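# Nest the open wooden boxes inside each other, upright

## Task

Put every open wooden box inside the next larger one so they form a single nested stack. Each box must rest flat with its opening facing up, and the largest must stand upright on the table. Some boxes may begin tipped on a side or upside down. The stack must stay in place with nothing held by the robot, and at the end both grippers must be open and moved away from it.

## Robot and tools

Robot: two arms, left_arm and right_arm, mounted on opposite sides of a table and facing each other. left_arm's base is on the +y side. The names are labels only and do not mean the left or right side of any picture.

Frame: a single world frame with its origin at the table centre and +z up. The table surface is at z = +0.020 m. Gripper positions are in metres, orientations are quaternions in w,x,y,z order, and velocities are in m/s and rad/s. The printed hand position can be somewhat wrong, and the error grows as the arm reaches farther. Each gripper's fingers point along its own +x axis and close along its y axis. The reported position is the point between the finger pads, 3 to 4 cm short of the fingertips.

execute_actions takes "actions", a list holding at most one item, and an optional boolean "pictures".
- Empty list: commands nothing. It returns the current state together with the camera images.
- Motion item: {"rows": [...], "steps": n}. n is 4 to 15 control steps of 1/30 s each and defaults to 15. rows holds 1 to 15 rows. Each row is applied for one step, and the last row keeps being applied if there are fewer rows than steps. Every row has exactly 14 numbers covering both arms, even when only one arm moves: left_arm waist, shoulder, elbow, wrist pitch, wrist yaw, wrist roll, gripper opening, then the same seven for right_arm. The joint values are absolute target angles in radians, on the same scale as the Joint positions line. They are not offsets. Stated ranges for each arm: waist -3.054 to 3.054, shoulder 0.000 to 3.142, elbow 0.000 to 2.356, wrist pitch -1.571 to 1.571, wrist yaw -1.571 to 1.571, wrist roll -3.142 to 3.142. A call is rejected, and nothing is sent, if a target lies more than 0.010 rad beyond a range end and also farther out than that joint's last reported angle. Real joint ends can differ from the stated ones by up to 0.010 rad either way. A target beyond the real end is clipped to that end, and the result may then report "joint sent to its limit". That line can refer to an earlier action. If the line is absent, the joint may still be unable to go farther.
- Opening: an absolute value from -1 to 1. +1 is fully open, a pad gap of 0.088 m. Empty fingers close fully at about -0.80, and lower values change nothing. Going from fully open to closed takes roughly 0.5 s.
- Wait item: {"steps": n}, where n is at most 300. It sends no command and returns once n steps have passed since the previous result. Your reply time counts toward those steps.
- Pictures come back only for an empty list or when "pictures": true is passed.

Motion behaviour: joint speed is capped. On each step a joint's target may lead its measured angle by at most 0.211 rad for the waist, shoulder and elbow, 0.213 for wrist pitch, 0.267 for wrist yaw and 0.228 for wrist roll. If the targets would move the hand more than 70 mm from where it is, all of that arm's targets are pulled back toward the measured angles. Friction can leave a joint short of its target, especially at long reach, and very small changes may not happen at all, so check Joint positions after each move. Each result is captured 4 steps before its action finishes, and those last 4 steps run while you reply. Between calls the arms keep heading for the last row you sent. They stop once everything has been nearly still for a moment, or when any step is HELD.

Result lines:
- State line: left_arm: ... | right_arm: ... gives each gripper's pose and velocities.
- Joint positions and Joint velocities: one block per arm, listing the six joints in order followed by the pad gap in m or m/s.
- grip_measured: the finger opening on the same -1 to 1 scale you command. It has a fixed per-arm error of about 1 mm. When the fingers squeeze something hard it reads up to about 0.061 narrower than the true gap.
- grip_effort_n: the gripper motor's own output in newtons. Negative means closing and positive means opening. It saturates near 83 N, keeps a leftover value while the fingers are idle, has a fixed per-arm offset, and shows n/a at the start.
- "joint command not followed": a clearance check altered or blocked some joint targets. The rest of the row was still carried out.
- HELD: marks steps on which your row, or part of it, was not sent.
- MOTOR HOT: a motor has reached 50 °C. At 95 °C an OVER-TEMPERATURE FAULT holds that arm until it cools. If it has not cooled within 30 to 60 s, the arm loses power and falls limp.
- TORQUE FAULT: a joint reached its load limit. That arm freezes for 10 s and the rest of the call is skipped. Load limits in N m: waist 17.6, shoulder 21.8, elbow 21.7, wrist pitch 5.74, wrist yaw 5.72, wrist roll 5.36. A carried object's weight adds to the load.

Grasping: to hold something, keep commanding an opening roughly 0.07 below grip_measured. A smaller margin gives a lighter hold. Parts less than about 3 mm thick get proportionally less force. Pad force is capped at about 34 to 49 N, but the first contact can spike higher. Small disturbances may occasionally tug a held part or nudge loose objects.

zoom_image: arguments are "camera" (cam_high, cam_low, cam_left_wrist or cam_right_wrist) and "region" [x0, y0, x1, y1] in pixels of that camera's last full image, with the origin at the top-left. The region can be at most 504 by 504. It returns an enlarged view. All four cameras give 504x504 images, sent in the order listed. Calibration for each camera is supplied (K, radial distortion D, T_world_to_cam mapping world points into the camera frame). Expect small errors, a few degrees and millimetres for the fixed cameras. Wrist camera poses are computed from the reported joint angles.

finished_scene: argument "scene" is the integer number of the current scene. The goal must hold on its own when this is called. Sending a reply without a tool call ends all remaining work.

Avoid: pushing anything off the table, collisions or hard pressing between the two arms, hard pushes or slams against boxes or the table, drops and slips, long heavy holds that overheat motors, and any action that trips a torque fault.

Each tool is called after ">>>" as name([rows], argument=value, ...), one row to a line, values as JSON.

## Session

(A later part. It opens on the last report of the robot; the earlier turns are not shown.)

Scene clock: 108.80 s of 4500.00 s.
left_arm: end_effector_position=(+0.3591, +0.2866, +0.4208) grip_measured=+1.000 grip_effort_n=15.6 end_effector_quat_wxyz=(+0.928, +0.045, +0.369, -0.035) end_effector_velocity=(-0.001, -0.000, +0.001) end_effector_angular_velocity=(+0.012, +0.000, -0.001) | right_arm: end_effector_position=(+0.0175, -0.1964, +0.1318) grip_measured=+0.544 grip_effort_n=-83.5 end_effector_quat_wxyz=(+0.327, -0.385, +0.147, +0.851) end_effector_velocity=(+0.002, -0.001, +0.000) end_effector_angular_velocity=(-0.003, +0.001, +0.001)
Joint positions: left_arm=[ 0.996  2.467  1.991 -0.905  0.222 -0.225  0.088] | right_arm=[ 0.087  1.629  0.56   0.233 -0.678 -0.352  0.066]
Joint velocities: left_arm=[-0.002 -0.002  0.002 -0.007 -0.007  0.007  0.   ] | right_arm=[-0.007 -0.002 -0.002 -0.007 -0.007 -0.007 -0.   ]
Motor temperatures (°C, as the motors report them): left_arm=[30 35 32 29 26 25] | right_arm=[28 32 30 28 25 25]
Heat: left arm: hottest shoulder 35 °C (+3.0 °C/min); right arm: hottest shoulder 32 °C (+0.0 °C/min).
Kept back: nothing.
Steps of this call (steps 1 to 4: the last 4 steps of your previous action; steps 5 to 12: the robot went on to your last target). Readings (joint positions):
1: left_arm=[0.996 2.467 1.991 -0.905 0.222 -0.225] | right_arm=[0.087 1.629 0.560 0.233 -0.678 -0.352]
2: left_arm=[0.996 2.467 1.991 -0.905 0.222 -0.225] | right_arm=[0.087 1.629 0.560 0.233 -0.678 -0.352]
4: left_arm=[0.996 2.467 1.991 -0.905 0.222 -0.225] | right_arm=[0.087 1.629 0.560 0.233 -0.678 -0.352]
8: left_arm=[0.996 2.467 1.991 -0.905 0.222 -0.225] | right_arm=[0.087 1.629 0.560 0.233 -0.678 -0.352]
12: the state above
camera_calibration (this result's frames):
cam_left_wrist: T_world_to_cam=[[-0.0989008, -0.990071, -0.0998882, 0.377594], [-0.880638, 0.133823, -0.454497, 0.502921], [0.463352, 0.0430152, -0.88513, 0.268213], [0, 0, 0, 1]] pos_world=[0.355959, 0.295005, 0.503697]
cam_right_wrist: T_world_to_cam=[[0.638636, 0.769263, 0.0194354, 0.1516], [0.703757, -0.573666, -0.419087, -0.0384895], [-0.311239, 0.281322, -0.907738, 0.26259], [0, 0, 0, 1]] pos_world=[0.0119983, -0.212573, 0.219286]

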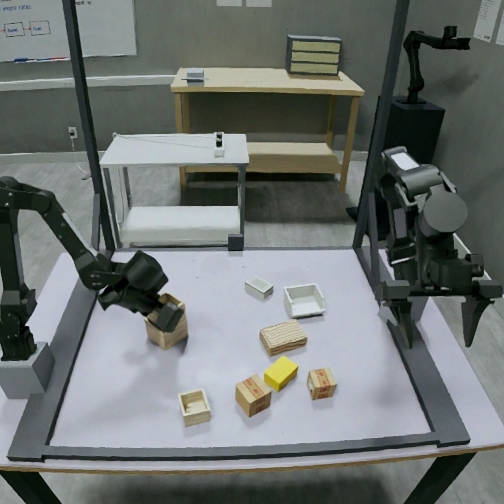

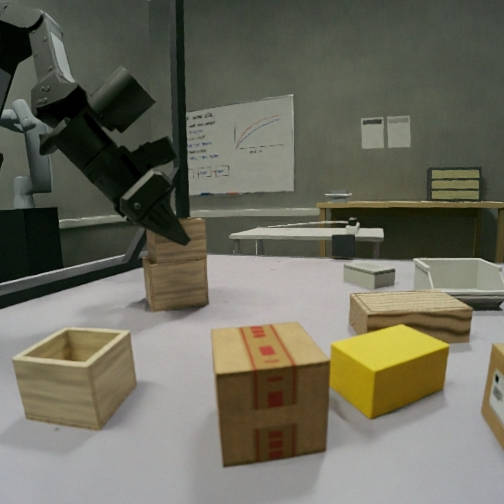

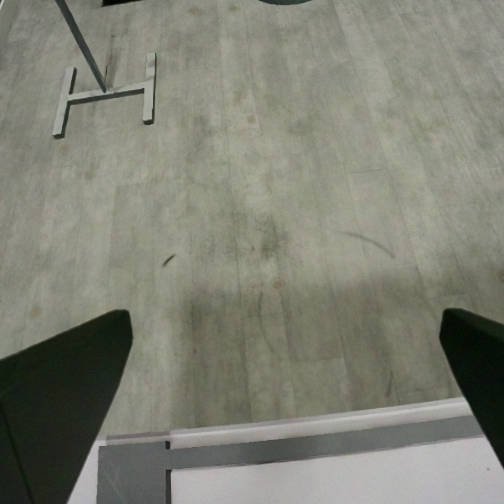

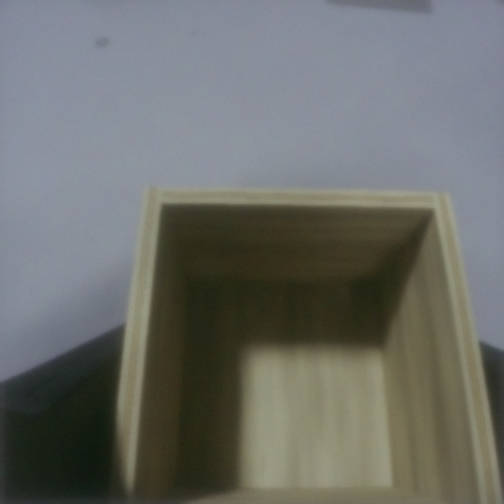

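>>> execute_actions([
  {"rows":[[1.0,2.467,1.991,-0.905,0.223,-0.225,1,0.115,1.56,0.56,0.16,-0.63,-0.27,0.48]]},
])

>>> execute_actions([
  {"steps":12},
], pictures=true)

>>> zoom_image(camera="cam_high", region=[130,280,210,360])

>>> zoom_image(camera="cam_low", region=[130,220,220,310])

Scene clock: 109.43 s of 4500.00 s.
left_arm: end_effector_position=(+0.3591, +0.2866, +0.4208) grip_measured=+1.000 grip_effort_n=15.1 end_effector_quat_wxyz=(+0.928, +0.045, +0.369, -0.035) end_effector_velocity=(-0.002, +0.000, -0.001) end_effector_angular_velocity=(+0.012, +0.005, +0.001) | right_arm: end_effector_position=(+0.0133, -0.2023, +0.1376) grip_measured=+0.544 grip_effort_n=-83.5 end_effector_quat_wxyz=(+0.346, -0.386, +0.176, +0.837) end_effector_velocity=(-0.001, -0.005, +0.005) end_effector_angular_velocity=(-0.011, +0.004, -0.020)
Joint positions: left_arm=[ 0.996  2.467  1.991 -0.905  0.222 -0.225  0.088] | right_arm=[ 0.111  1.572  0.562  0.165 -0.637 -0.276  0.066]
Joint velocities: left_arm=[-0.002 -0.002 -0.002 -0.007 -0.007  0.007  0.   ] | right_arm=[ 0.002 -0.042 -0.007 -0.037  0.007  0.022 -0.   ]
Motor temperatures (°C, as the motors report them): left_arm=[30 35 32 29 26 25] | right_arm=[28 32 30 28 25 25]
Heat: left arm: hottest shoulder 35 °C (+3.0 °C/min); right arm: hottest shoulder 32 °C (+0.0 °C/min).
Steps of this call (steps 1 to 8: the robot went on to your last target; steps 9 to 19: the first 11 steps of this action). Readings (joint positions):
9: left_arm=[0.996 2.467 1.991 -0.905 0.222 -0.225] | right_arm=[0.088 1.622 0.561 0.230 -0.675 -0.344]
10: left_arm=[0.996 2.467 1.991 -0.905 0.222 -0.225] | right_arm=[0.092 1.610 0.562 0.209 -0.662 -0.325]
12: left_arm=[0.996 2.467 1.991 -0.905 0.222 -0.225] | right_arm=[0.101 1.590 0.562 0.185 -0.651 -0.301]
16: left_arm=[0.996 2.467 1.991 -0.905 0.222 -0.225] | right_arm=[0.111 1.577 0.562 0.168 -0.640 -0.281]
19: the state above

Scene clock: 109.83 s of 4500.00 s.
left_arm: end_effector_position=(+0.3591, +0.2866, +0.4208) grip_measured=+1.000 grip_effort_n=15.1 end_effector_quat_wxyz=(+0.928, +0.045, +0.369, -0.035) end_effector_velocity=(+0.000, -0.001, +0.001) end_effector_angular_velocity=(-0.010, -0.008, +0.016) | right_arm: end_effector_position=(+0.0133, -0.2024, +0.1382) grip_measured=+0.544 grip_effort_n=-83.5 end_effector_quat_wxyz=(+0.347, -0.385, +0.177, +0.837) end_effector_velocity=(+0.002, -0.001, -0.001) end_effector_angular_velocity=(-0.001, -0.010, -0.003)
Joint positions: left_arm=[ 0.996  2.467  1.991 -0.905  0.222 -0.225  0.088] | right_arm=[ 0.112  1.568  0.562  0.162 -0.635 -0.272  0.066]
Joint velocities: left_arm=[-0.002 -0.002 -0.002  0.007 -0.007 -0.022  0.   ] | right_arm=[-0.002 -0.002 -0.002 -0.007  0.007 -0.007 -0.   ]
Motor temperatures (°C, as the motors report them): left_arm=[30 35 32 29 26 25] | right_arm=[28 32 30 28 25 25]
Heat: left arm: hottest shoulder 35 °C (+3.0 °C/min); right arm: hottest shoulder 32 °C (+0.0 °C/min).
Kept back: nothing.
Steps of this call (steps 1 to 4: the last 4 steps of your previous action; steps 5 to 12: the robot went on to your last target). Readings (joint positions):
1: left_arm=[0.996 2.467 1.991 -0.905 0.222 -0.225] | right_arm=[0.111 1.571 0.562 0.164 -0.636 -0.275]
2: left_arm=[0.996 2.467 1.991 -0.905 0.222 -0.225] | right_arm=[0.111 1.570 0.562 0.164 -0.636 -0.274]
4: left_arm=[0.996 2.467 1.991 -0.905 0.222 -0.225] | right_arm=[0.112 1.569 0.562 0.163 -0.636 -0.274]
8: left_arm=[0.996 2.467 1.991 -0.905 0.222 -0.225] | right_arm=[0.112 1.569 0.562 0.162 -0.635 -0.273]
12: the state above
camera_calibration (this result's frames):
cam_left_wrist: T_world_to_cam=[[-0.0989008, -0.990071, -0.0998882, 0.377594], [-0.880638, 0.133823, -0.454497, 0.502921], [0.463352, 0.0430152, -0.88513, 0.268213], [0, 0, 0, 1]] pos_world=[0.355959, 0.295005, 0.503697]
cam_right_wrist: T_world_to_cam=[[0.688052, 0.725562, -0.0120062, 0.153634], [0.662901, -0.635189, -0.396356, -0.051278], [-0.295207, 0.264755, -0.918018, 0.266681], [0, 0, 0, 1]] pos_world=[0.00700998, -0.214648, 0.226338]

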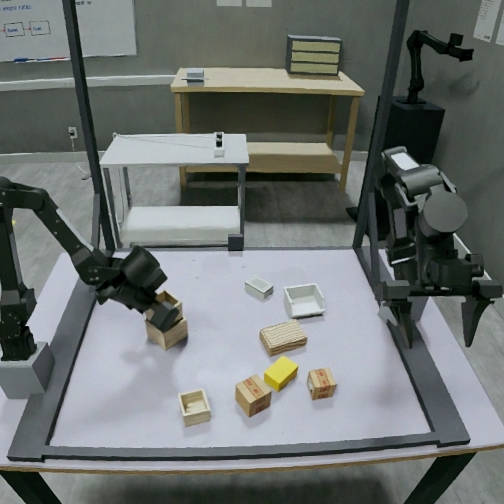

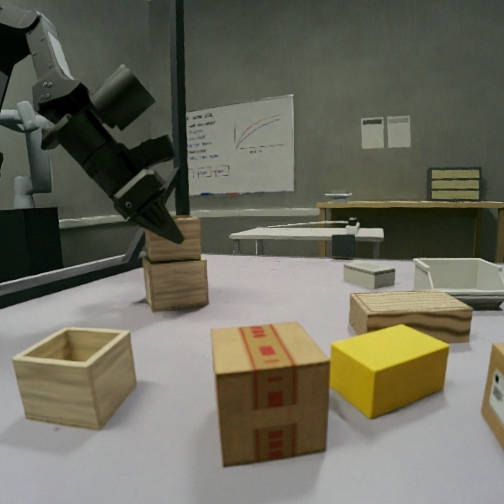

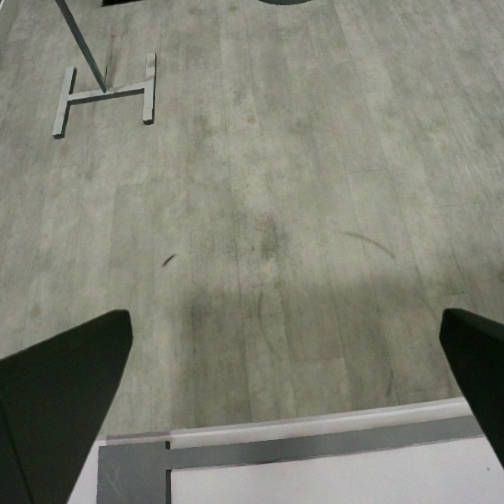

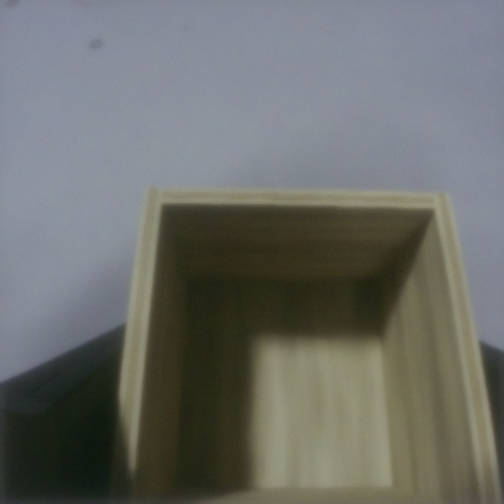

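Region (130, 280, 210, 360) of cam_high's 504x504 image, scaled by 6.300, with more detail than that image has.

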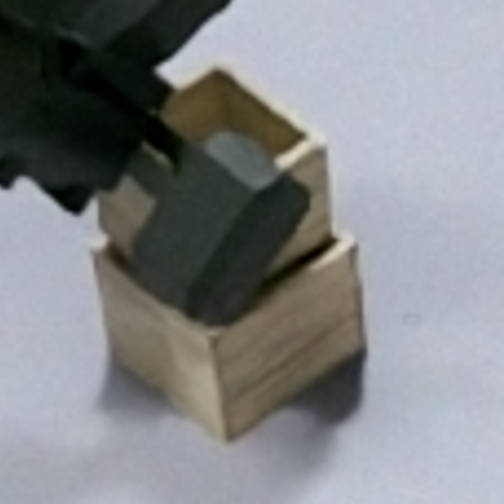

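Region (130, 220, 220, 310) of cam_low's 504x504 image, scaled by 5.600, with more detail than that image has.

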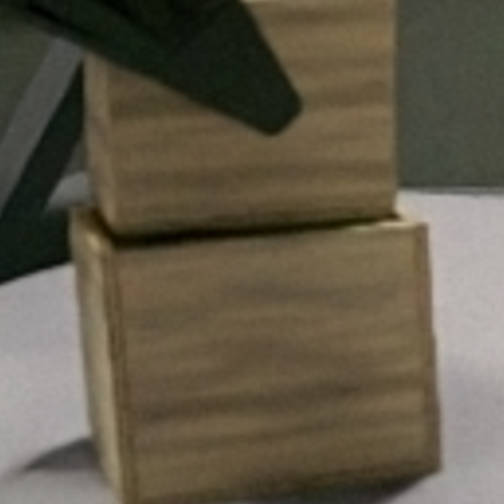

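>>> execute_actions([
  {"rows":[[1.0,2.467,1.991,-0.905,0.223,-0.225,1,0.112,1.625,0.545,0.18,-0.635,-0.27,0.48]]},
])

>>> execute_actions([
  {"steps":12},
], pictures=true)

>>> zoom_image(camera="cam_high", region=[130,280,210,360])

>>> zoom_image(camera="cam_low", region=[130,220,220,310])

Scene clock: 110.37 s of 4500.00 s.
left_arm: end_effector_position=(+0.3591, +0.2866, +0.4208) grip_measured=+1.000 grip_effort_n=15.6 end_effector_quat_wxyz=(+0.928, +0.045, +0.369, -0.035) end_effector_velocity=(-0.002, +0.000, -0.001) end_effector_angular_velocity=(+0.002, +0.005, +0.011) | right_arm: end_effector_position=(+0.0147, -0.2011, +0.1322) grip_measured=+0.544 grip_effort_n=-83.5 end_effector_quat_wxyz=(+0.345, -0.384, +0.183, +0.837) end_effector_velocity=(+0.004, -0.002, -0.005) end_effector_angular_velocity=(-0.014, -0.012, -0.008)
Joint positions: left_arm=[ 0.996  2.467  1.991 -0.905  0.222 -0.225  0.088] | right_arm=[ 0.109  1.6    0.561  0.186 -0.644 -0.269  0.066]
Joint velocities: left_arm=[-0.002 -0.002 -0.002 -0.007 -0.007 -0.007  0.   ] | right_arm=[-0.002  0.012 -0.002 -0.007  0.007 -0.007 -0.   ]
Motor temperatures (°C, as the motors report them): left_arm=[30 35 32 29 26 25] | right_arm=[28 32 30 28 25 25]
Heat: left arm: hottest shoulder 35 °C (+3.0 °C/min); right arm: hottest shoulder 32 °C (+0.0 °C/min).
Steps of this call (steps 1 to 5: the robot went on to your last target; steps 6 to 16: the first 11 steps of this action). Readings (joint positions):
6: left_arm=[0.996 2.467 1.991 -0.905 0.222 -0.225] | right_arm=[0.112 1.572 0.562 0.162 -0.635 -0.272]
7: left_arm=[0.996 2.467 1.991 -0.905 0.222 -0.225] | right_arm=[0.112 1.578 0.562 0.168 -0.635 -0.272]
9: left_arm=[0.996 2.467 1.991 -0.905 0.222 -0.225] | right_arm=[0.110 1.592 0.561 0.177 -0.641 -0.269]
13: left_arm=[0.996 2.467 1.991 -0.905 0.222 -0.225] | right_arm=[0.109 1.598 0.561 0.184 -0.643 -0.269]
16: the state above

Scene clock: 110.77 s of 4500.00 s.
left_arm: end_effector_position=(+0.3591, +0.2866, +0.4208) grip_measured=+1.000 grip_effort_n=15.1 end_effector_quat_wxyz=(+0.928, +0.045, +0.369, -0.035) end_effector_velocity=(-0.002, -0.002, -0.002) end_effector_angular_velocity=(-0.019, +0.010, +0.011) | right_arm: end_effector_position=(+0.0147, -0.2010, +0.1321) grip_measured=+0.544 grip_effort_n=-83.5 end_effector_quat_wxyz=(+0.345, -0.384, +0.183, +0.837) end_effector_velocity=(+0.002, -0.000, +0.001) end_effector_angular_velocity=(-0.003, -0.003, -0.013)
Joint positions: left_arm=[ 0.996  2.467  1.991 -0.905  0.222 -0.225  0.088] | right_arm=[ 0.109  1.601  0.561  0.188 -0.645 -0.269  0.066]
Joint velocities: left_arm=[-0.002 -0.002 -0.002 -0.007  0.007 -0.022  0.   ] | right_arm=[-0.002 -0.007 -0.002 -0.007  0.007  0.007 -0.   ]
Motor temperatures (°C, as the motors report them): left_arm=[30 35 32 29 26 25] | right_arm=[28 32 30 28 25 25]
Heat: left arm: hottest shoulder 35 °C (+3.0 °C/min); right arm: hottest shoulder 32 °C (+0.0 °C/min).
Kept back: nothing.
Steps of this call (steps 1 to 4: the last 4 steps of your previous action; steps 5 to 12: the robot went on to your last target). Readings (joint positions):
1: left_arm=[0.996 2.467 1.991 -0.905 0.222 -0.225] | right_arm=[0.109 1.600 0.561 0.186 -0.645 -0.269]
2: left_arm=[0.996 2.467 1.991 -0.905 0.222 -0.225] | right_arm=[0.109 1.601 0.561 0.187 -0.645 -0.269]
4: left_arm=[0.996 2.467 1.991 -0.905 0.222 -0.225] | right_arm=[0.109 1.601 0.561 0.187 -0.645 -0.269]
8: left_arm=[0.996 2.467 1.991 -0.905 0.222 -0.225] | right_arm=[0.109 1.601 0.561 0.187 -0.645 -0.269]
12: the state above
camera_calibration (this result's frames):
cam_left_wrist: T_world_to_cam=[[-0.0989008, -0.990071, -0.0998882, 0.377594], [-0.880638, 0.133823, -0.454497, 0.502921], [0.463352, 0.0430152, -0.88513, 0.268213], [0, 0, 0, 1]] pos_world=[0.355959, 0.295005, 0.503697]
cam_right_wrist: T_world_to_cam=[[0.689059, 0.724238, -0.0260093, 0.153202], [0.658563, -0.640747, -0.394637, -0.0550573], [-0.302476, 0.254799, -0.918469, 0.259273], [0, 0, 0, 1]] pos_world=[0.00911769, -0.212295, 0.220392]

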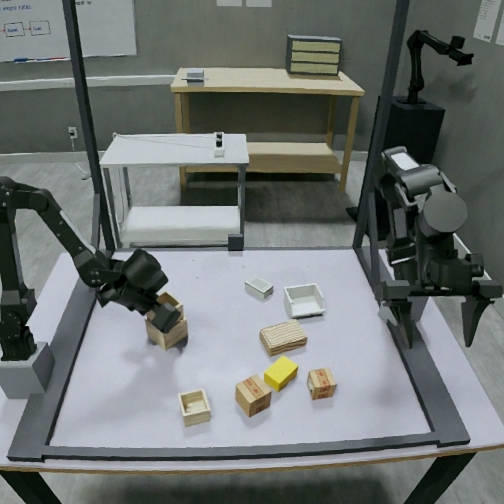

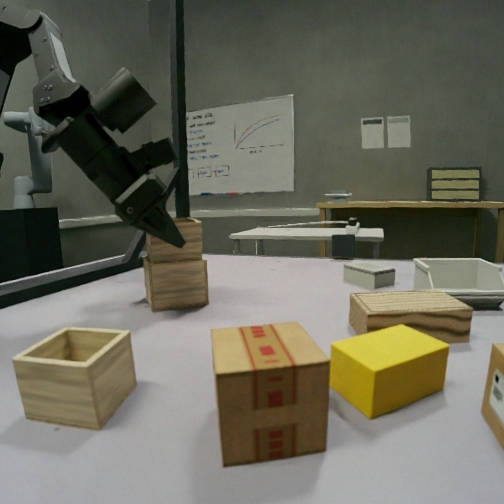

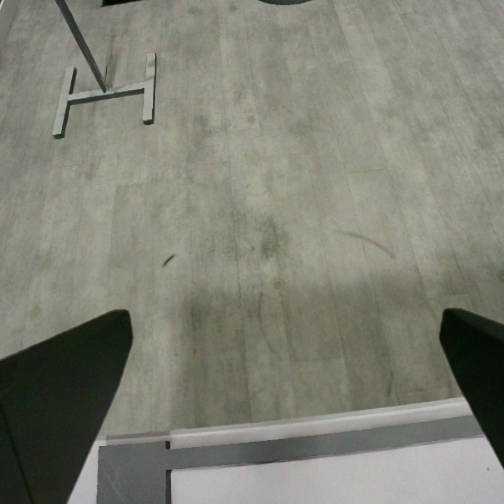

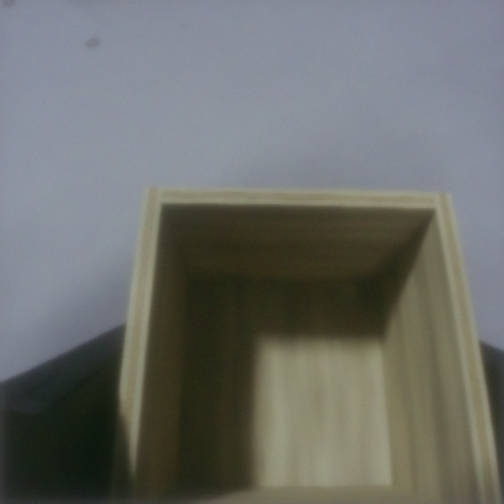

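Region (130, 280, 210, 360) of cam_high's 504x504 image, scaled by 6.300, with more detail than that image has.

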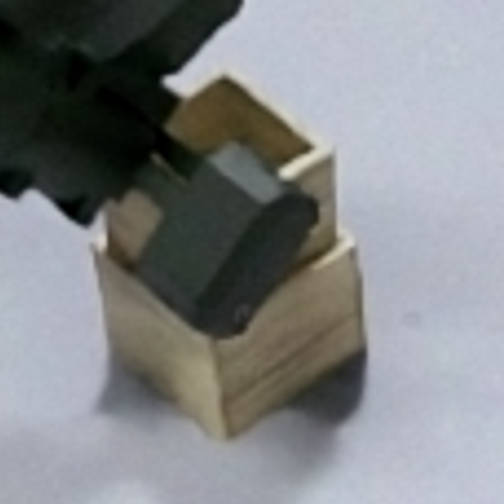

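Region (130, 220, 220, 310) of cam_low's 504x504 image, scaled by 5.600, with more detail than that image has.

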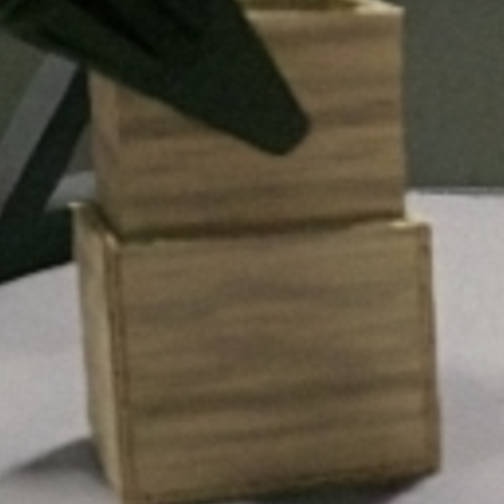

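>>> execute_actions([
  {"rows":[[1.0,2.467,1.991,-0.905,0.223,-0.225,1,0.105,1.61,0.585,0.17,-0.64,-0.27,0.48]]},
])

>>> execute_actions([
  {"steps":12},
], pictures=true)

>>> zoom_image(camera="cam_high", region=[130,280,210,360])

>>> zoom_image(camera="cam_low", region=[130,220,220,310])

Scene clock: 111.30 s of 4500.00 s.
left_arm: end_effector_position=(+0.3591, +0.2866, +0.4208) grip_measured=+1.000 grip_effort_n=15.1 end_effector_quat_wxyz=(+0.928, +0.045, +0.369, -0.035) end_effector_velocity=(-0.002, -0.000, +0.000) end_effector_angular_velocity=(+0.003, -0.003, +0.026) | right_arm: end_effector_position=(+0.0142, -0.1989, +0.1341) grip_measured=+0.544 grip_effort_n=-83.5 end_effector_quat_wxyz=(+0.345, -0.384, +0.184, +0.837) end_effector_velocity=(+0.004, -0.000, -0.002) end_effector_angular_velocity=(-0.012, -0.016, -0.026)
Joint positions: left_arm=[ 0.996  2.467  1.991 -0.905  0.222 -0.225  0.088] | right_arm=[ 0.107  1.601  0.574  0.173 -0.647 -0.269  0.066]
Joint velocities: left_arm=[-0.007 -0.007 -0.002 -0.007 -0.022 -0.022  0.   ] | right_arm=[-0.002 -0.002  0.002 -0.022  0.022  0.007  0.   ]
Motor temperatures (°C, as the motors report them): left_arm=[30 35 32 29 26 25] | right_arm=[28 32 30 28 25 25]
Heat: left arm: hottest shoulder 35 °C (+3.0 °C/min); right arm: hottest shoulder 32 °C (+0.0 °C/min).
Steps of this call (steps 1 to 5: the robot went on to your last target; steps 6 to 16: the first 11 steps of this action). Readings (joint positions):
6: left_arm=[0.996 2.467 1.991 -0.905 0.222 -0.225] | right_arm=[0.108 1.601 0.563 0.187 -0.646 -0.269]
7: left_arm=[0.996 2.467 1.991 -0.905 0.222 -0.225] | right_arm=[0.108 1.601 0.566 0.184 -0.647 -0.269]
9: left_arm=[0.996 2.467 1.991 -0.905 0.222 -0.225] | right_arm=[0.107 1.601 0.570 0.178 -0.647 -0.269]
13: left_arm=[0.996 2.467 1.991 -0.905 0.222 -0.225] | right_arm=[0.107 1.601 0.573 0.174 -0.647 -0.269]
16: the state above

Scene clock: 111.70 s of 4500.00 s.
left_arm: end_effector_position=(+0.3591, +0.2866, +0.4208) grip_measured=+1.000 grip_effort_n=15.6 end_effector_quat_wxyz=(+0.928, +0.045, +0.369, -0.035) end_effector_velocity=(-0.000, -0.003, +0.000) end_effector_angular_velocity=(-0.009, -0.004, -0.005) | right_arm: end_effector_position=(+0.0142, -0.1988, +0.1342) grip_measured=+0.544 grip_effort_n=-83.5 end_effector_quat_wxyz=(+0.345, -0.384, +0.184, +0.837) end_effector_velocity=(-0.001, +0.000, +0.001) end_effector_angular_velocity=(+0.009, +0.003, +0.010)
Joint positions: left_arm=[ 0.996  2.467  1.991 -0.905  0.222 -0.225  0.088] | right_arm=[ 0.107  1.601  0.575  0.172 -0.647 -0.269  0.066]
Joint velocities: left_arm=[-0.002 -0.002 -0.002  0.007  0.007 -0.007  0.   ] | right_arm=[-0.002 -0.002 -0.002  0.007 -0.007 -0.007 -0.   ]
Motor temperatures (°C, as the motors report them): left_arm=[30 35 32 29 26 25] | right_arm=[28 32 30 28 25 25]
Heat: left arm: hottest shoulder 35 °C (+3.0 °C/min); right arm: hottest shoulder 32 °C (+0.0 °C/min).
Kept back: nothing.
Steps of this call (steps 1 to 4: the last 4 steps of your previous action; steps 5 to 12: the robot went on to your last target). Readings (joint positions):
1: left_arm=[0.996 2.467 1.991 -0.905 0.222 -0.225] | right_arm=[0.107 1.601 0.574 0.173 -0.647 -0.269]
2: left_arm=[0.996 2.467 1.991 -0.905 0.222 -0.225] | right_arm=[0.107 1.601 0.574 0.172 -0.647 -0.269]
4: left_arm=[0.996 2.467 1.991 -0.905 0.222 -0.225] | right_arm=[0.107 1.601 0.574 0.172 -0.647 -0.269]
8: left_arm=[0.996 2.467 1.991 -0.905 0.222 -0.225] | right_arm=[0.107 1.601 0.575 0.172 -0.647 -0.269]
12: the state above
camera_calibration (this result's frames):
cam_left_wrist: T_world_to_cam=[[-0.0989008, -0.990071, -0.0998882, 0.377594], [-0.880638, 0.133823, -0.454497, 0.502921], [0.463352, 0.0430152, -0.88513, 0.268213], [0, 0, 0, 1]] pos_world=[0.355959, 0.295005, 0.503697]
cam_right_wrist: T_world_to_cam=[[0.690351, 0.722941, -0.0277773, 0.151971], [0.657199, -0.642701, -0.393732, -0.0529658], [-0.302497, 0.253558, -0.918806, 0.260322], [0, 0, 0, 1]] pos_world=[0.00864254, -0.209914, 0.222552]

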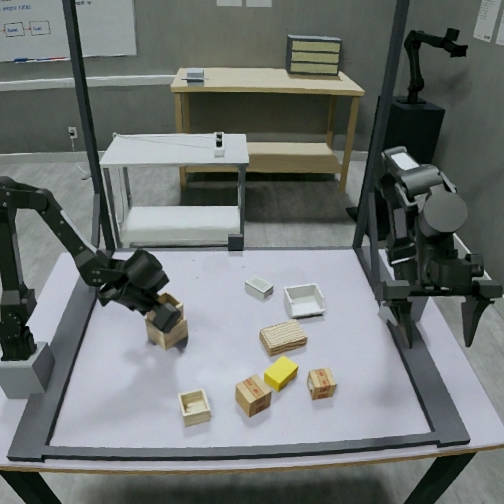

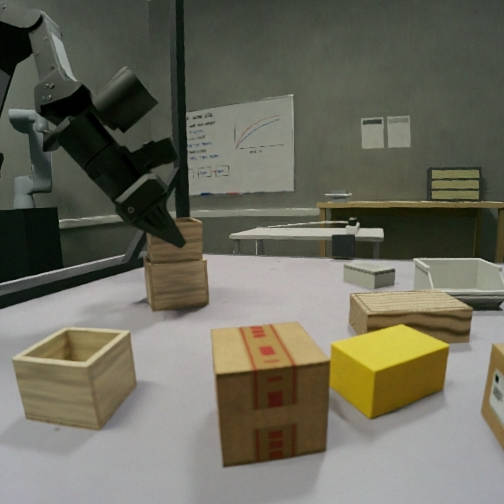

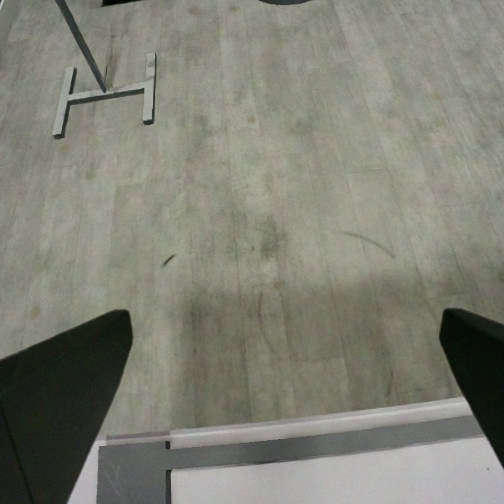

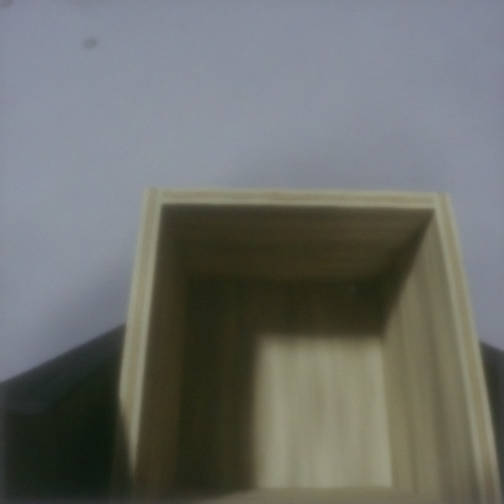

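Region (130, 280, 210, 360) of cam_high's 504x504 image, scaled by 6.300, with more detail than that image has.

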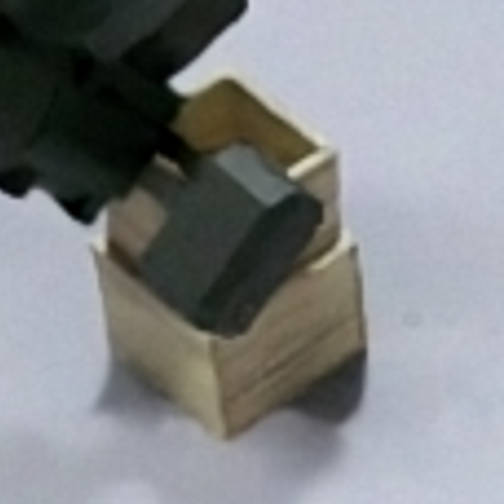

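Region (130, 220, 220, 310) of cam_low's 504x504 image, scaled by 5.600, with more detail than that image has.

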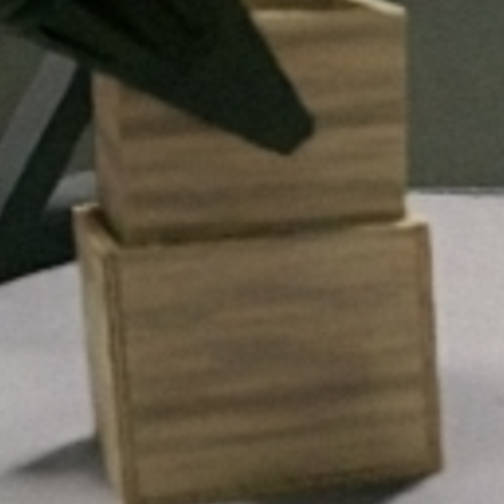

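>>> execute_actions([
  {"rows":[[1.0,2.467,1.991,-0.905,0.223,-0.225,1,0.11,1.65,0.555,0.2,-0.645,-0.27,0.48]]},
])

>>> execute_actions([
  {"steps":12},
], pictures=true)

>>> zoom_image(camera="cam_high", region=[130,280,210,360])

>>> zoom_image(camera="cam_low", region=[130,220,220,310])

Scene clock: 112.23 s of 4500.00 s.
left_arm: end_effector_position=(+0.3591, +0.2866, +0.4208) grip_measured=+1.000 grip_effort_n=15.6 end_effector_quat_wxyz=(+0.928, +0.045, +0.369, -0.035) end_effector_velocity=(+0.000, +0.003, -0.001) end_effector_angular_velocity=(+0.011, +0.000, +0.021) | right_arm: end_effector_position=(+0.0141, -0.1958, +0.1315) grip_measured=+0.544 grip_effort_n=-83.5 end_effector_quat_wxyz=(+0.343, -0.380, +0.181, +0.840) end_effector_velocity=(+0.001, +0.001, +0.000) end_effector_angular_velocity=(+0.006, +0.003, +0.004)
Joint positions: left_arm=[ 0.996  2.467  1.991 -0.905  0.222 -0.225  0.088] | right_arm=[ 0.105  1.625  0.575  0.206 -0.655 -0.269  0.066]
Joint velocities: left_arm=[-0.002  0.002  0.002 -0.007 -0.022 -0.007  0.   ] | right_arm=[-0.007  0.002 -0.002  0.007 -0.007 -0.007 -0.   ]
Motor temperatures (°C, as the motors report them): left_arm=[30 35 32 29 26 25] | right_arm=[28 32 30 28 25 25]
Heat: left arm: hottest shoulder 35 °C (+3.0 °C/min); right arm: hottest shoulder 32 °C (+0.0 °C/min).
Steps of this call (steps 1 to 5: the robot went on to your last target; steps 6 to 16: the first 11 steps of this action). Readings (joint positions):
6: left_arm=[0.996 2.467 1.991 -0.905 0.222 -0.225] | right_arm=[0.107 1.605 0.575 0.173 -0.647 -0.269]
7: left_arm=[0.996 2.467 1.991 -0.905 0.222 -0.225] | right_arm=[0.107 1.611 0.575 0.184 -0.648 -0.269]
9: left_arm=[0.996 2.467 1.991 -0.905 0.222 -0.225] | right_arm=[0.106 1.618 0.575 0.196 -0.650 -0.269]
13: left_arm=[0.996 2.467 1.991 -0.905 0.222 -0.225] | right_arm=[0.105 1.623 0.575 0.204 -0.654 -0.269]
16: the state above

Scene clock: 112.63 s of 4500.00 s.
left_arm: end_effector_position=(+0.3591, +0.2866, +0.4208) grip_measured=+1.000 grip_effort_n=15.6 end_effector_quat_wxyz=(+0.928, +0.045, +0.369, -0.035) end_effector_velocity=(-0.001, +0.000, -0.002) end_effector_angular_velocity=(+0.025, +0.001, +0.007) | right_arm: end_effector_position=(+0.0141, -0.1956, +0.1315) grip_measured=+0.544 grip_effort_n=-83.5 end_effector_quat_wxyz=(+0.343, -0.380, +0.181, +0.840) end_effector_velocity=(+0.000, -0.002, -0.000) end_effector_angular_velocity=(+0.002, -0.005, +0.017)
Joint positions: left_arm=[ 0.996  2.467  1.991 -0.905  0.222 -0.225  0.088] | right_arm=[ 0.105  1.626  0.575  0.207 -0.655 -0.269  0.066]
Joint velocities: left_arm=[-0.007 -0.002 -0.002 -0.007 -0.022  0.007  0.   ] | right_arm=[-0.002 -0.002 -0.002 -0.007 -0.007 -0.022 -0.   ]
Motor temperatures (°C, as the motors report them): left_arm=[30 35 32 29 26 25] | right_arm=[28 32 30 28 25 25]
Heat: left arm: hottest shoulder 35 °C (+3.0 °C/min); right arm: hottest shoulder 32 °C (+0.0 °C/min).
Kept back: nothing.
Steps of this call (steps 1 to 4: the last 4 steps of your previous action; steps 5 to 12: the robot went on to your last target). Readings (joint positions):
1: left_arm=[0.996 2.467 1.991 -0.905 0.222 -0.225] | right_arm=[0.105 1.625 0.575 0.206 -0.655 -0.269]
2: left_arm=[0.996 2.467 1.991 -0.905 0.222 -0.225] | right_arm=[0.105 1.625 0.575 0.206 -0.655 -0.269]
4: left_arm=[0.996 2.467 1.991 -0.905 0.222 -0.225] | right_arm=[0.105 1.626 0.575 0.207 -0.655 -0.269]
8: left_arm=[0.996 2.467 1.991 -0.905 0.222 -0.225] | right_arm=[0.105 1.626 0.575 0.207 -0.655 -0.269]
12: the state above
camera_calibration (this result's frames):
cam_left_wrist: T_world_to_cam=[[-0.0989008, -0.990071, -0.0998882, 0.377594], [-0.880638, 0.133823, -0.454497, 0.502921], [0.463352, 0.0430152, -0.88513, 0.268213], [0, 0, 0, 1]] pos_world=[0.355959, 0.295005, 0.503697]
cam_right_wrist: T_world_to_cam=[[0.685395, 0.727669, -0.0270409, 0.150518], [0.658252, -0.635033, -0.404274, -0.0490774], [-0.31135, 0.259288, -0.914238, 0.257642], [0, 0, 0, 1]] pos_world=[0.00935795, -0.207496, 0.219775]

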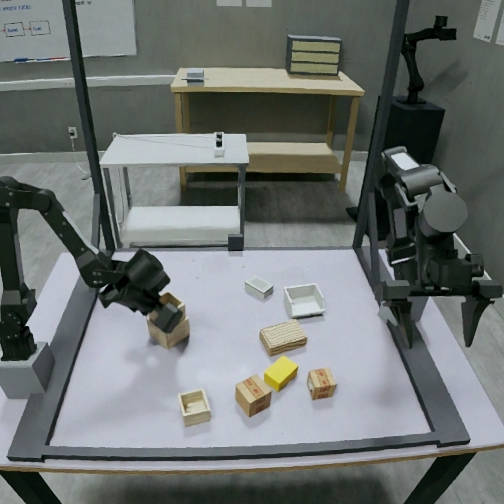

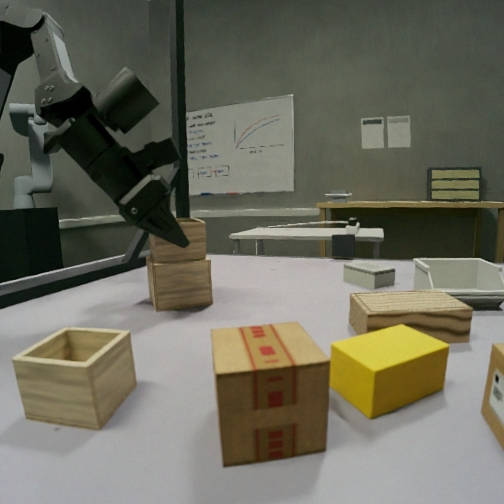

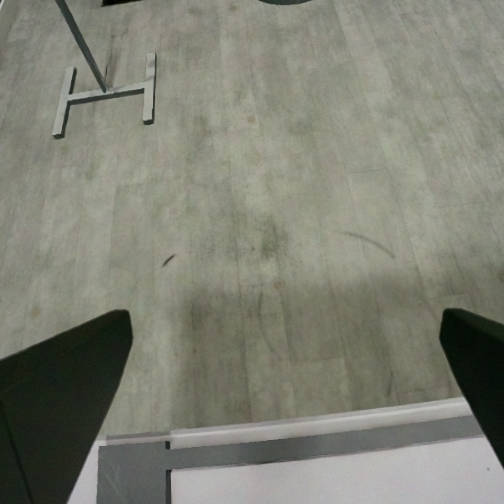

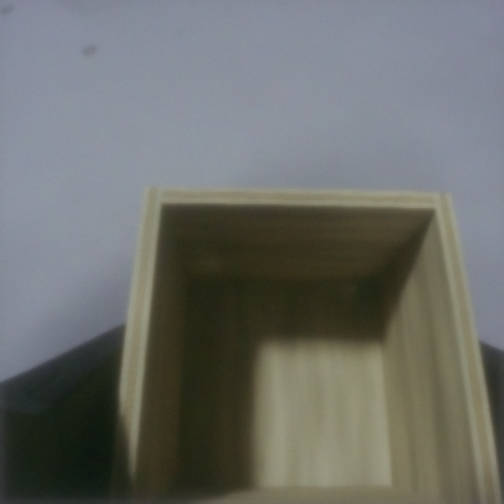

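Region (130, 280, 210, 360) of cam_high's 504x504 image, scaled by 6.300, with more detail than that image has.

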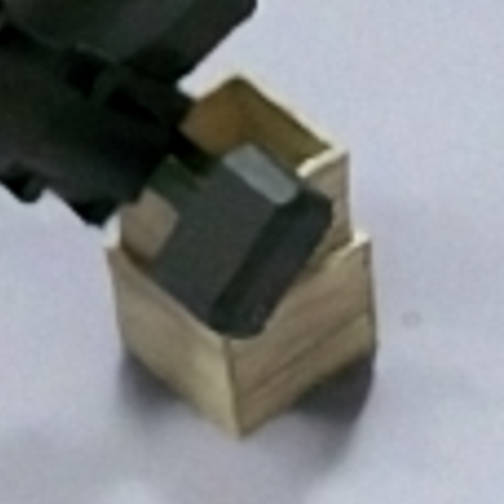

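Region (130, 220, 220, 310) of cam_low's 504x504 image, scaled by 5.600, with more detail than that image has.

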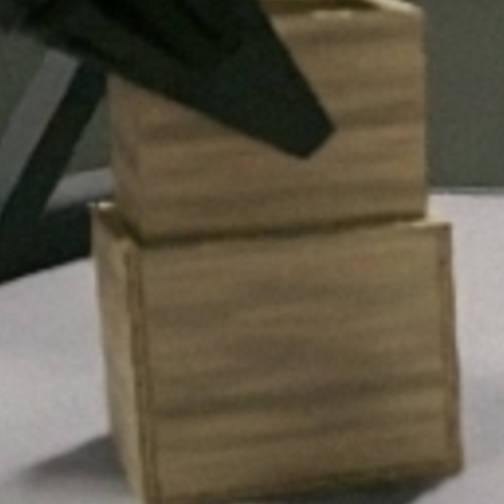

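>>> execute_actions([
  {"rows":[[1.0,2.467,1.991,-0.905,0.223,-0.225,1,0.105,1.626,0.575,0.207,-0.655,-0.27,0.75]]},
])

>>> execute_actions([
  {"steps":12},
], pictures=true)

>>> zoom_image(camera="cam_low", region=[130,220,220,310])

Scene clock: 113.10 s of 4500.00 s.
left_arm: end_effector_position=(+0.3591, +0.2866, +0.4208) grip_measured=+1.000 grip_effort_n=15.1 end_effector_quat_wxyz=(+0.928, +0.045, +0.369, -0.035) end_effector_velocity=(-0.002, +0.002, +0.001) end_effector_angular_velocity=(-0.000, -0.004, +0.029) | right_arm: end_effector_position=(+0.0143, -0.1958, +0.1312) grip_measured=+0.735 grip_effort_n=18.4 end_effector_quat_wxyz=(+0.343, -0.380, +0.182, +0.840) end_effector_velocity=(+0.004, -0.000, -0.000) end_effector_angular_velocity=(+0.001, -0.010, -0.008)
Joint positions: left_arm=[ 0.996  2.467  1.991 -0.905  0.222 -0.225  0.088] | right_arm=[ 0.105  1.626  0.575  0.206 -0.655 -0.269  0.075]
Joint velocities: left_arm=[-0.002 -0.007 -0.002 -0.007 -0.022 -0.022  0.   ] | right_arm=[-0.007 -0.002 -0.002 -0.007  0.007 -0.007  0.005]
Motor temperatures (°C, as the motors report them): left_arm=[30 35 32 29 26 25] | right_arm=[28 32 30 28 25 25]
Heat: left arm: hottest shoulder 35 °C (+3.0 °C/min); right arm: hottest shoulder 32 °C (+0.0 °C/min).
Steps of this call (steps 1 to 3: the robot went on to your last target; steps 4 to 14: the first 11 steps of this action). Readings (joint positions):
4: left_arm=[0.996 2.467 1.991 -0.905 0.222 -0.225] | right_arm=[0.105 1.626 0.575 0.208 -0.655 -0.269]
5: left_arm=[0.996 2.467 1.991 -0.905 0.222 -0.225] | right_arm=[0.105 1.626 0.575 0.208 -0.655 -0.269]
7: left_arm=[0.996 2.467 1.991 -0.905 0.222 -0.225] | right_arm=[0.105 1.626 0.575 0.203 -0.655 -0.269]
11: left_arm=[0.996 2.467 1.991 -0.905 0.222 -0.225] | right_arm=[0.105 1.626 0.575 0.206 -0.655 -0.269]
14: the state above

Scene clock: 113.50 s of 4500.00 s.
left_arm: end_effector_position=(+0.3591, +0.2866, +0.4208) grip_measured=+1.000 grip_effort_n=15.1 end_effector_quat_wxyz=(+0.928, +0.045, +0.369, -0.035) end_effector_velocity=(-0.000, +0.001, +0.004) end_effector_angular_velocity=(-0.001, -0.017, +0.024) | right_arm: end_effector_position=(+0.0143, -0.1958, +0.1312) grip_measured=+0.747 grip_effort_n=17.9 end_effector_quat_wxyz=(+0.343, -0.380, +0.182, +0.840) end_effector_velocity=(+0.002, -0.006, -0.002) end_effector_angular_velocity=(-0.021, -0.009, +0.010)
Joint positions: left_arm=[ 0.996  2.467  1.991 -0.905  0.222 -0.225  0.088] | right_arm=[ 0.105  1.626  0.575  0.206 -0.655 -0.269  0.076]
Joint velocities: left_arm=[-0.002 -0.007 -0.002  0.007 -0.022 -0.022  0.   ] | right_arm=[-0.002 -0.007 -0.002 -0.037 -0.007 -0.022 -0.   ]
Motor temperatures (°C, as the motors report them): left_arm=[30 35 32 29 26 25] | right_arm=[28 32 30 28 25 25]
Heat: left arm: hottest shoulder 35 °C (+3.0 °C/min); right arm: hottest shoulder 32 °C (+0.0 °C/min).
Kept back: nothing.
Steps of this call (steps 1 to 4: the last 4 steps of your previous action; steps 5 to 12: the robot went on to your last target). Readings (joint positions):
1: left_arm=[0.996 2.467 1.991 -0.905 0.222 -0.225] | right_arm=[0.105 1.626 0.575 0.206 -0.655 -0.269]
2: left_arm=[0.996 2.467 1.991 -0.905 0.222 -0.225] | right_arm=[0.105 1.626 0.575 0.206 -0.655 -0.269]
4: left_arm=[0.996 2.467 1.991 -0.905 0.222 -0.225] | right_arm=[0.105 1.626 0.575 0.206 -0.655 -0.269]
8: left_arm=[0.996 2.467 1.991 -0.905 0.222 -0.225] | right_arm=[0.105 1.626 0.575 0.206 -0.655 -0.269]
12: the state above
camera_calibration (this result's frames):
cam_left_wrist: T_world_to_cam=[[-0.0989008, -0.990071, -0.0998882, 0.377594], [-0.880638, 0.133823, -0.454497, 0.502921], [0.463352, 0.0430152, -0.88513, 0.268213], [0, 0, 0, 1]] pos_world=[0.355959, 0.295005, 0.503697]
cam_right_wrist: T_world_to_cam=[[0.685989, 0.727078, -0.0278808, 0.150522], [0.657973, -0.636236, -0.402835, -0.0498595], [-0.310631, 0.257995, -0.914848, 0.25729], [0, 0, 0, 1]] pos_world=[0.00947216, -0.207543, 0.219492]

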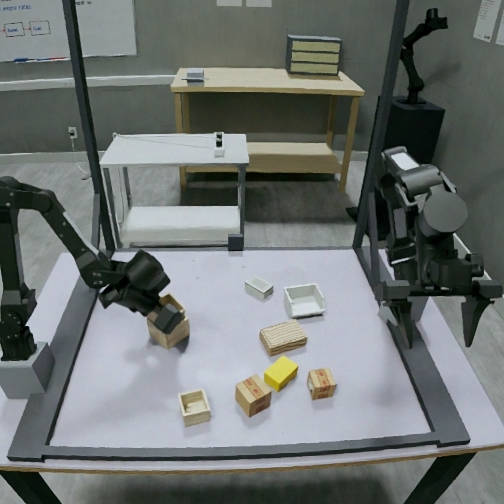

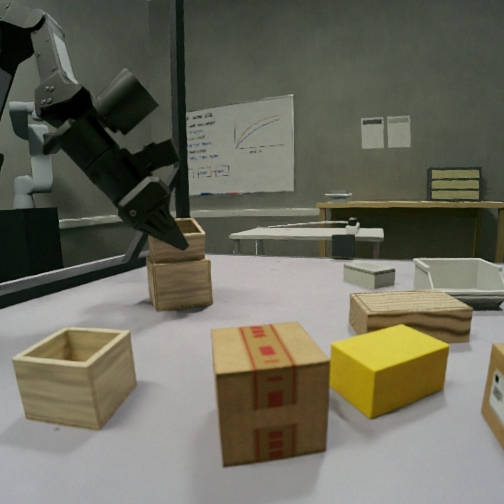

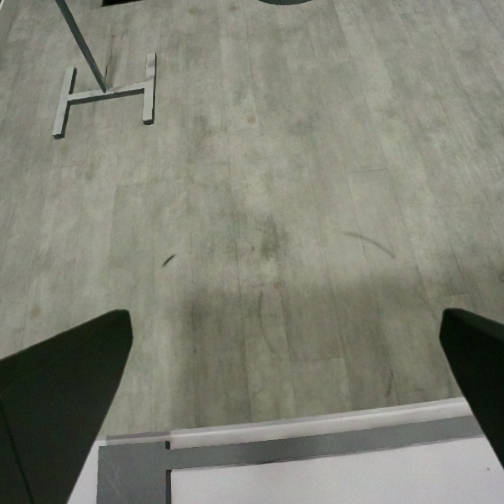

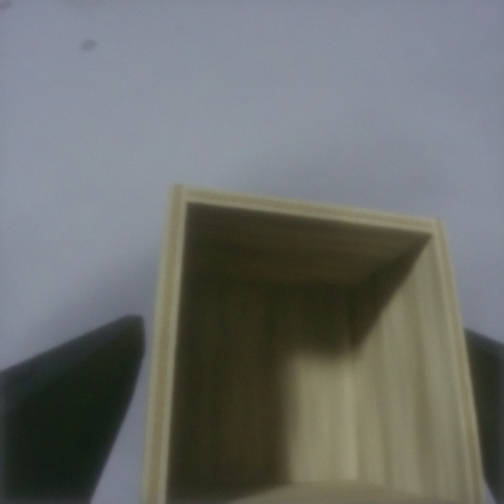

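Region (130, 220, 220, 310) of cam_low's 504x504 image, scaled by 5.600, with more detail than that image has.

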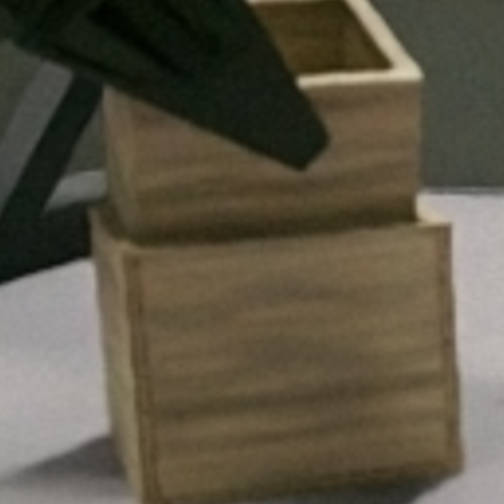

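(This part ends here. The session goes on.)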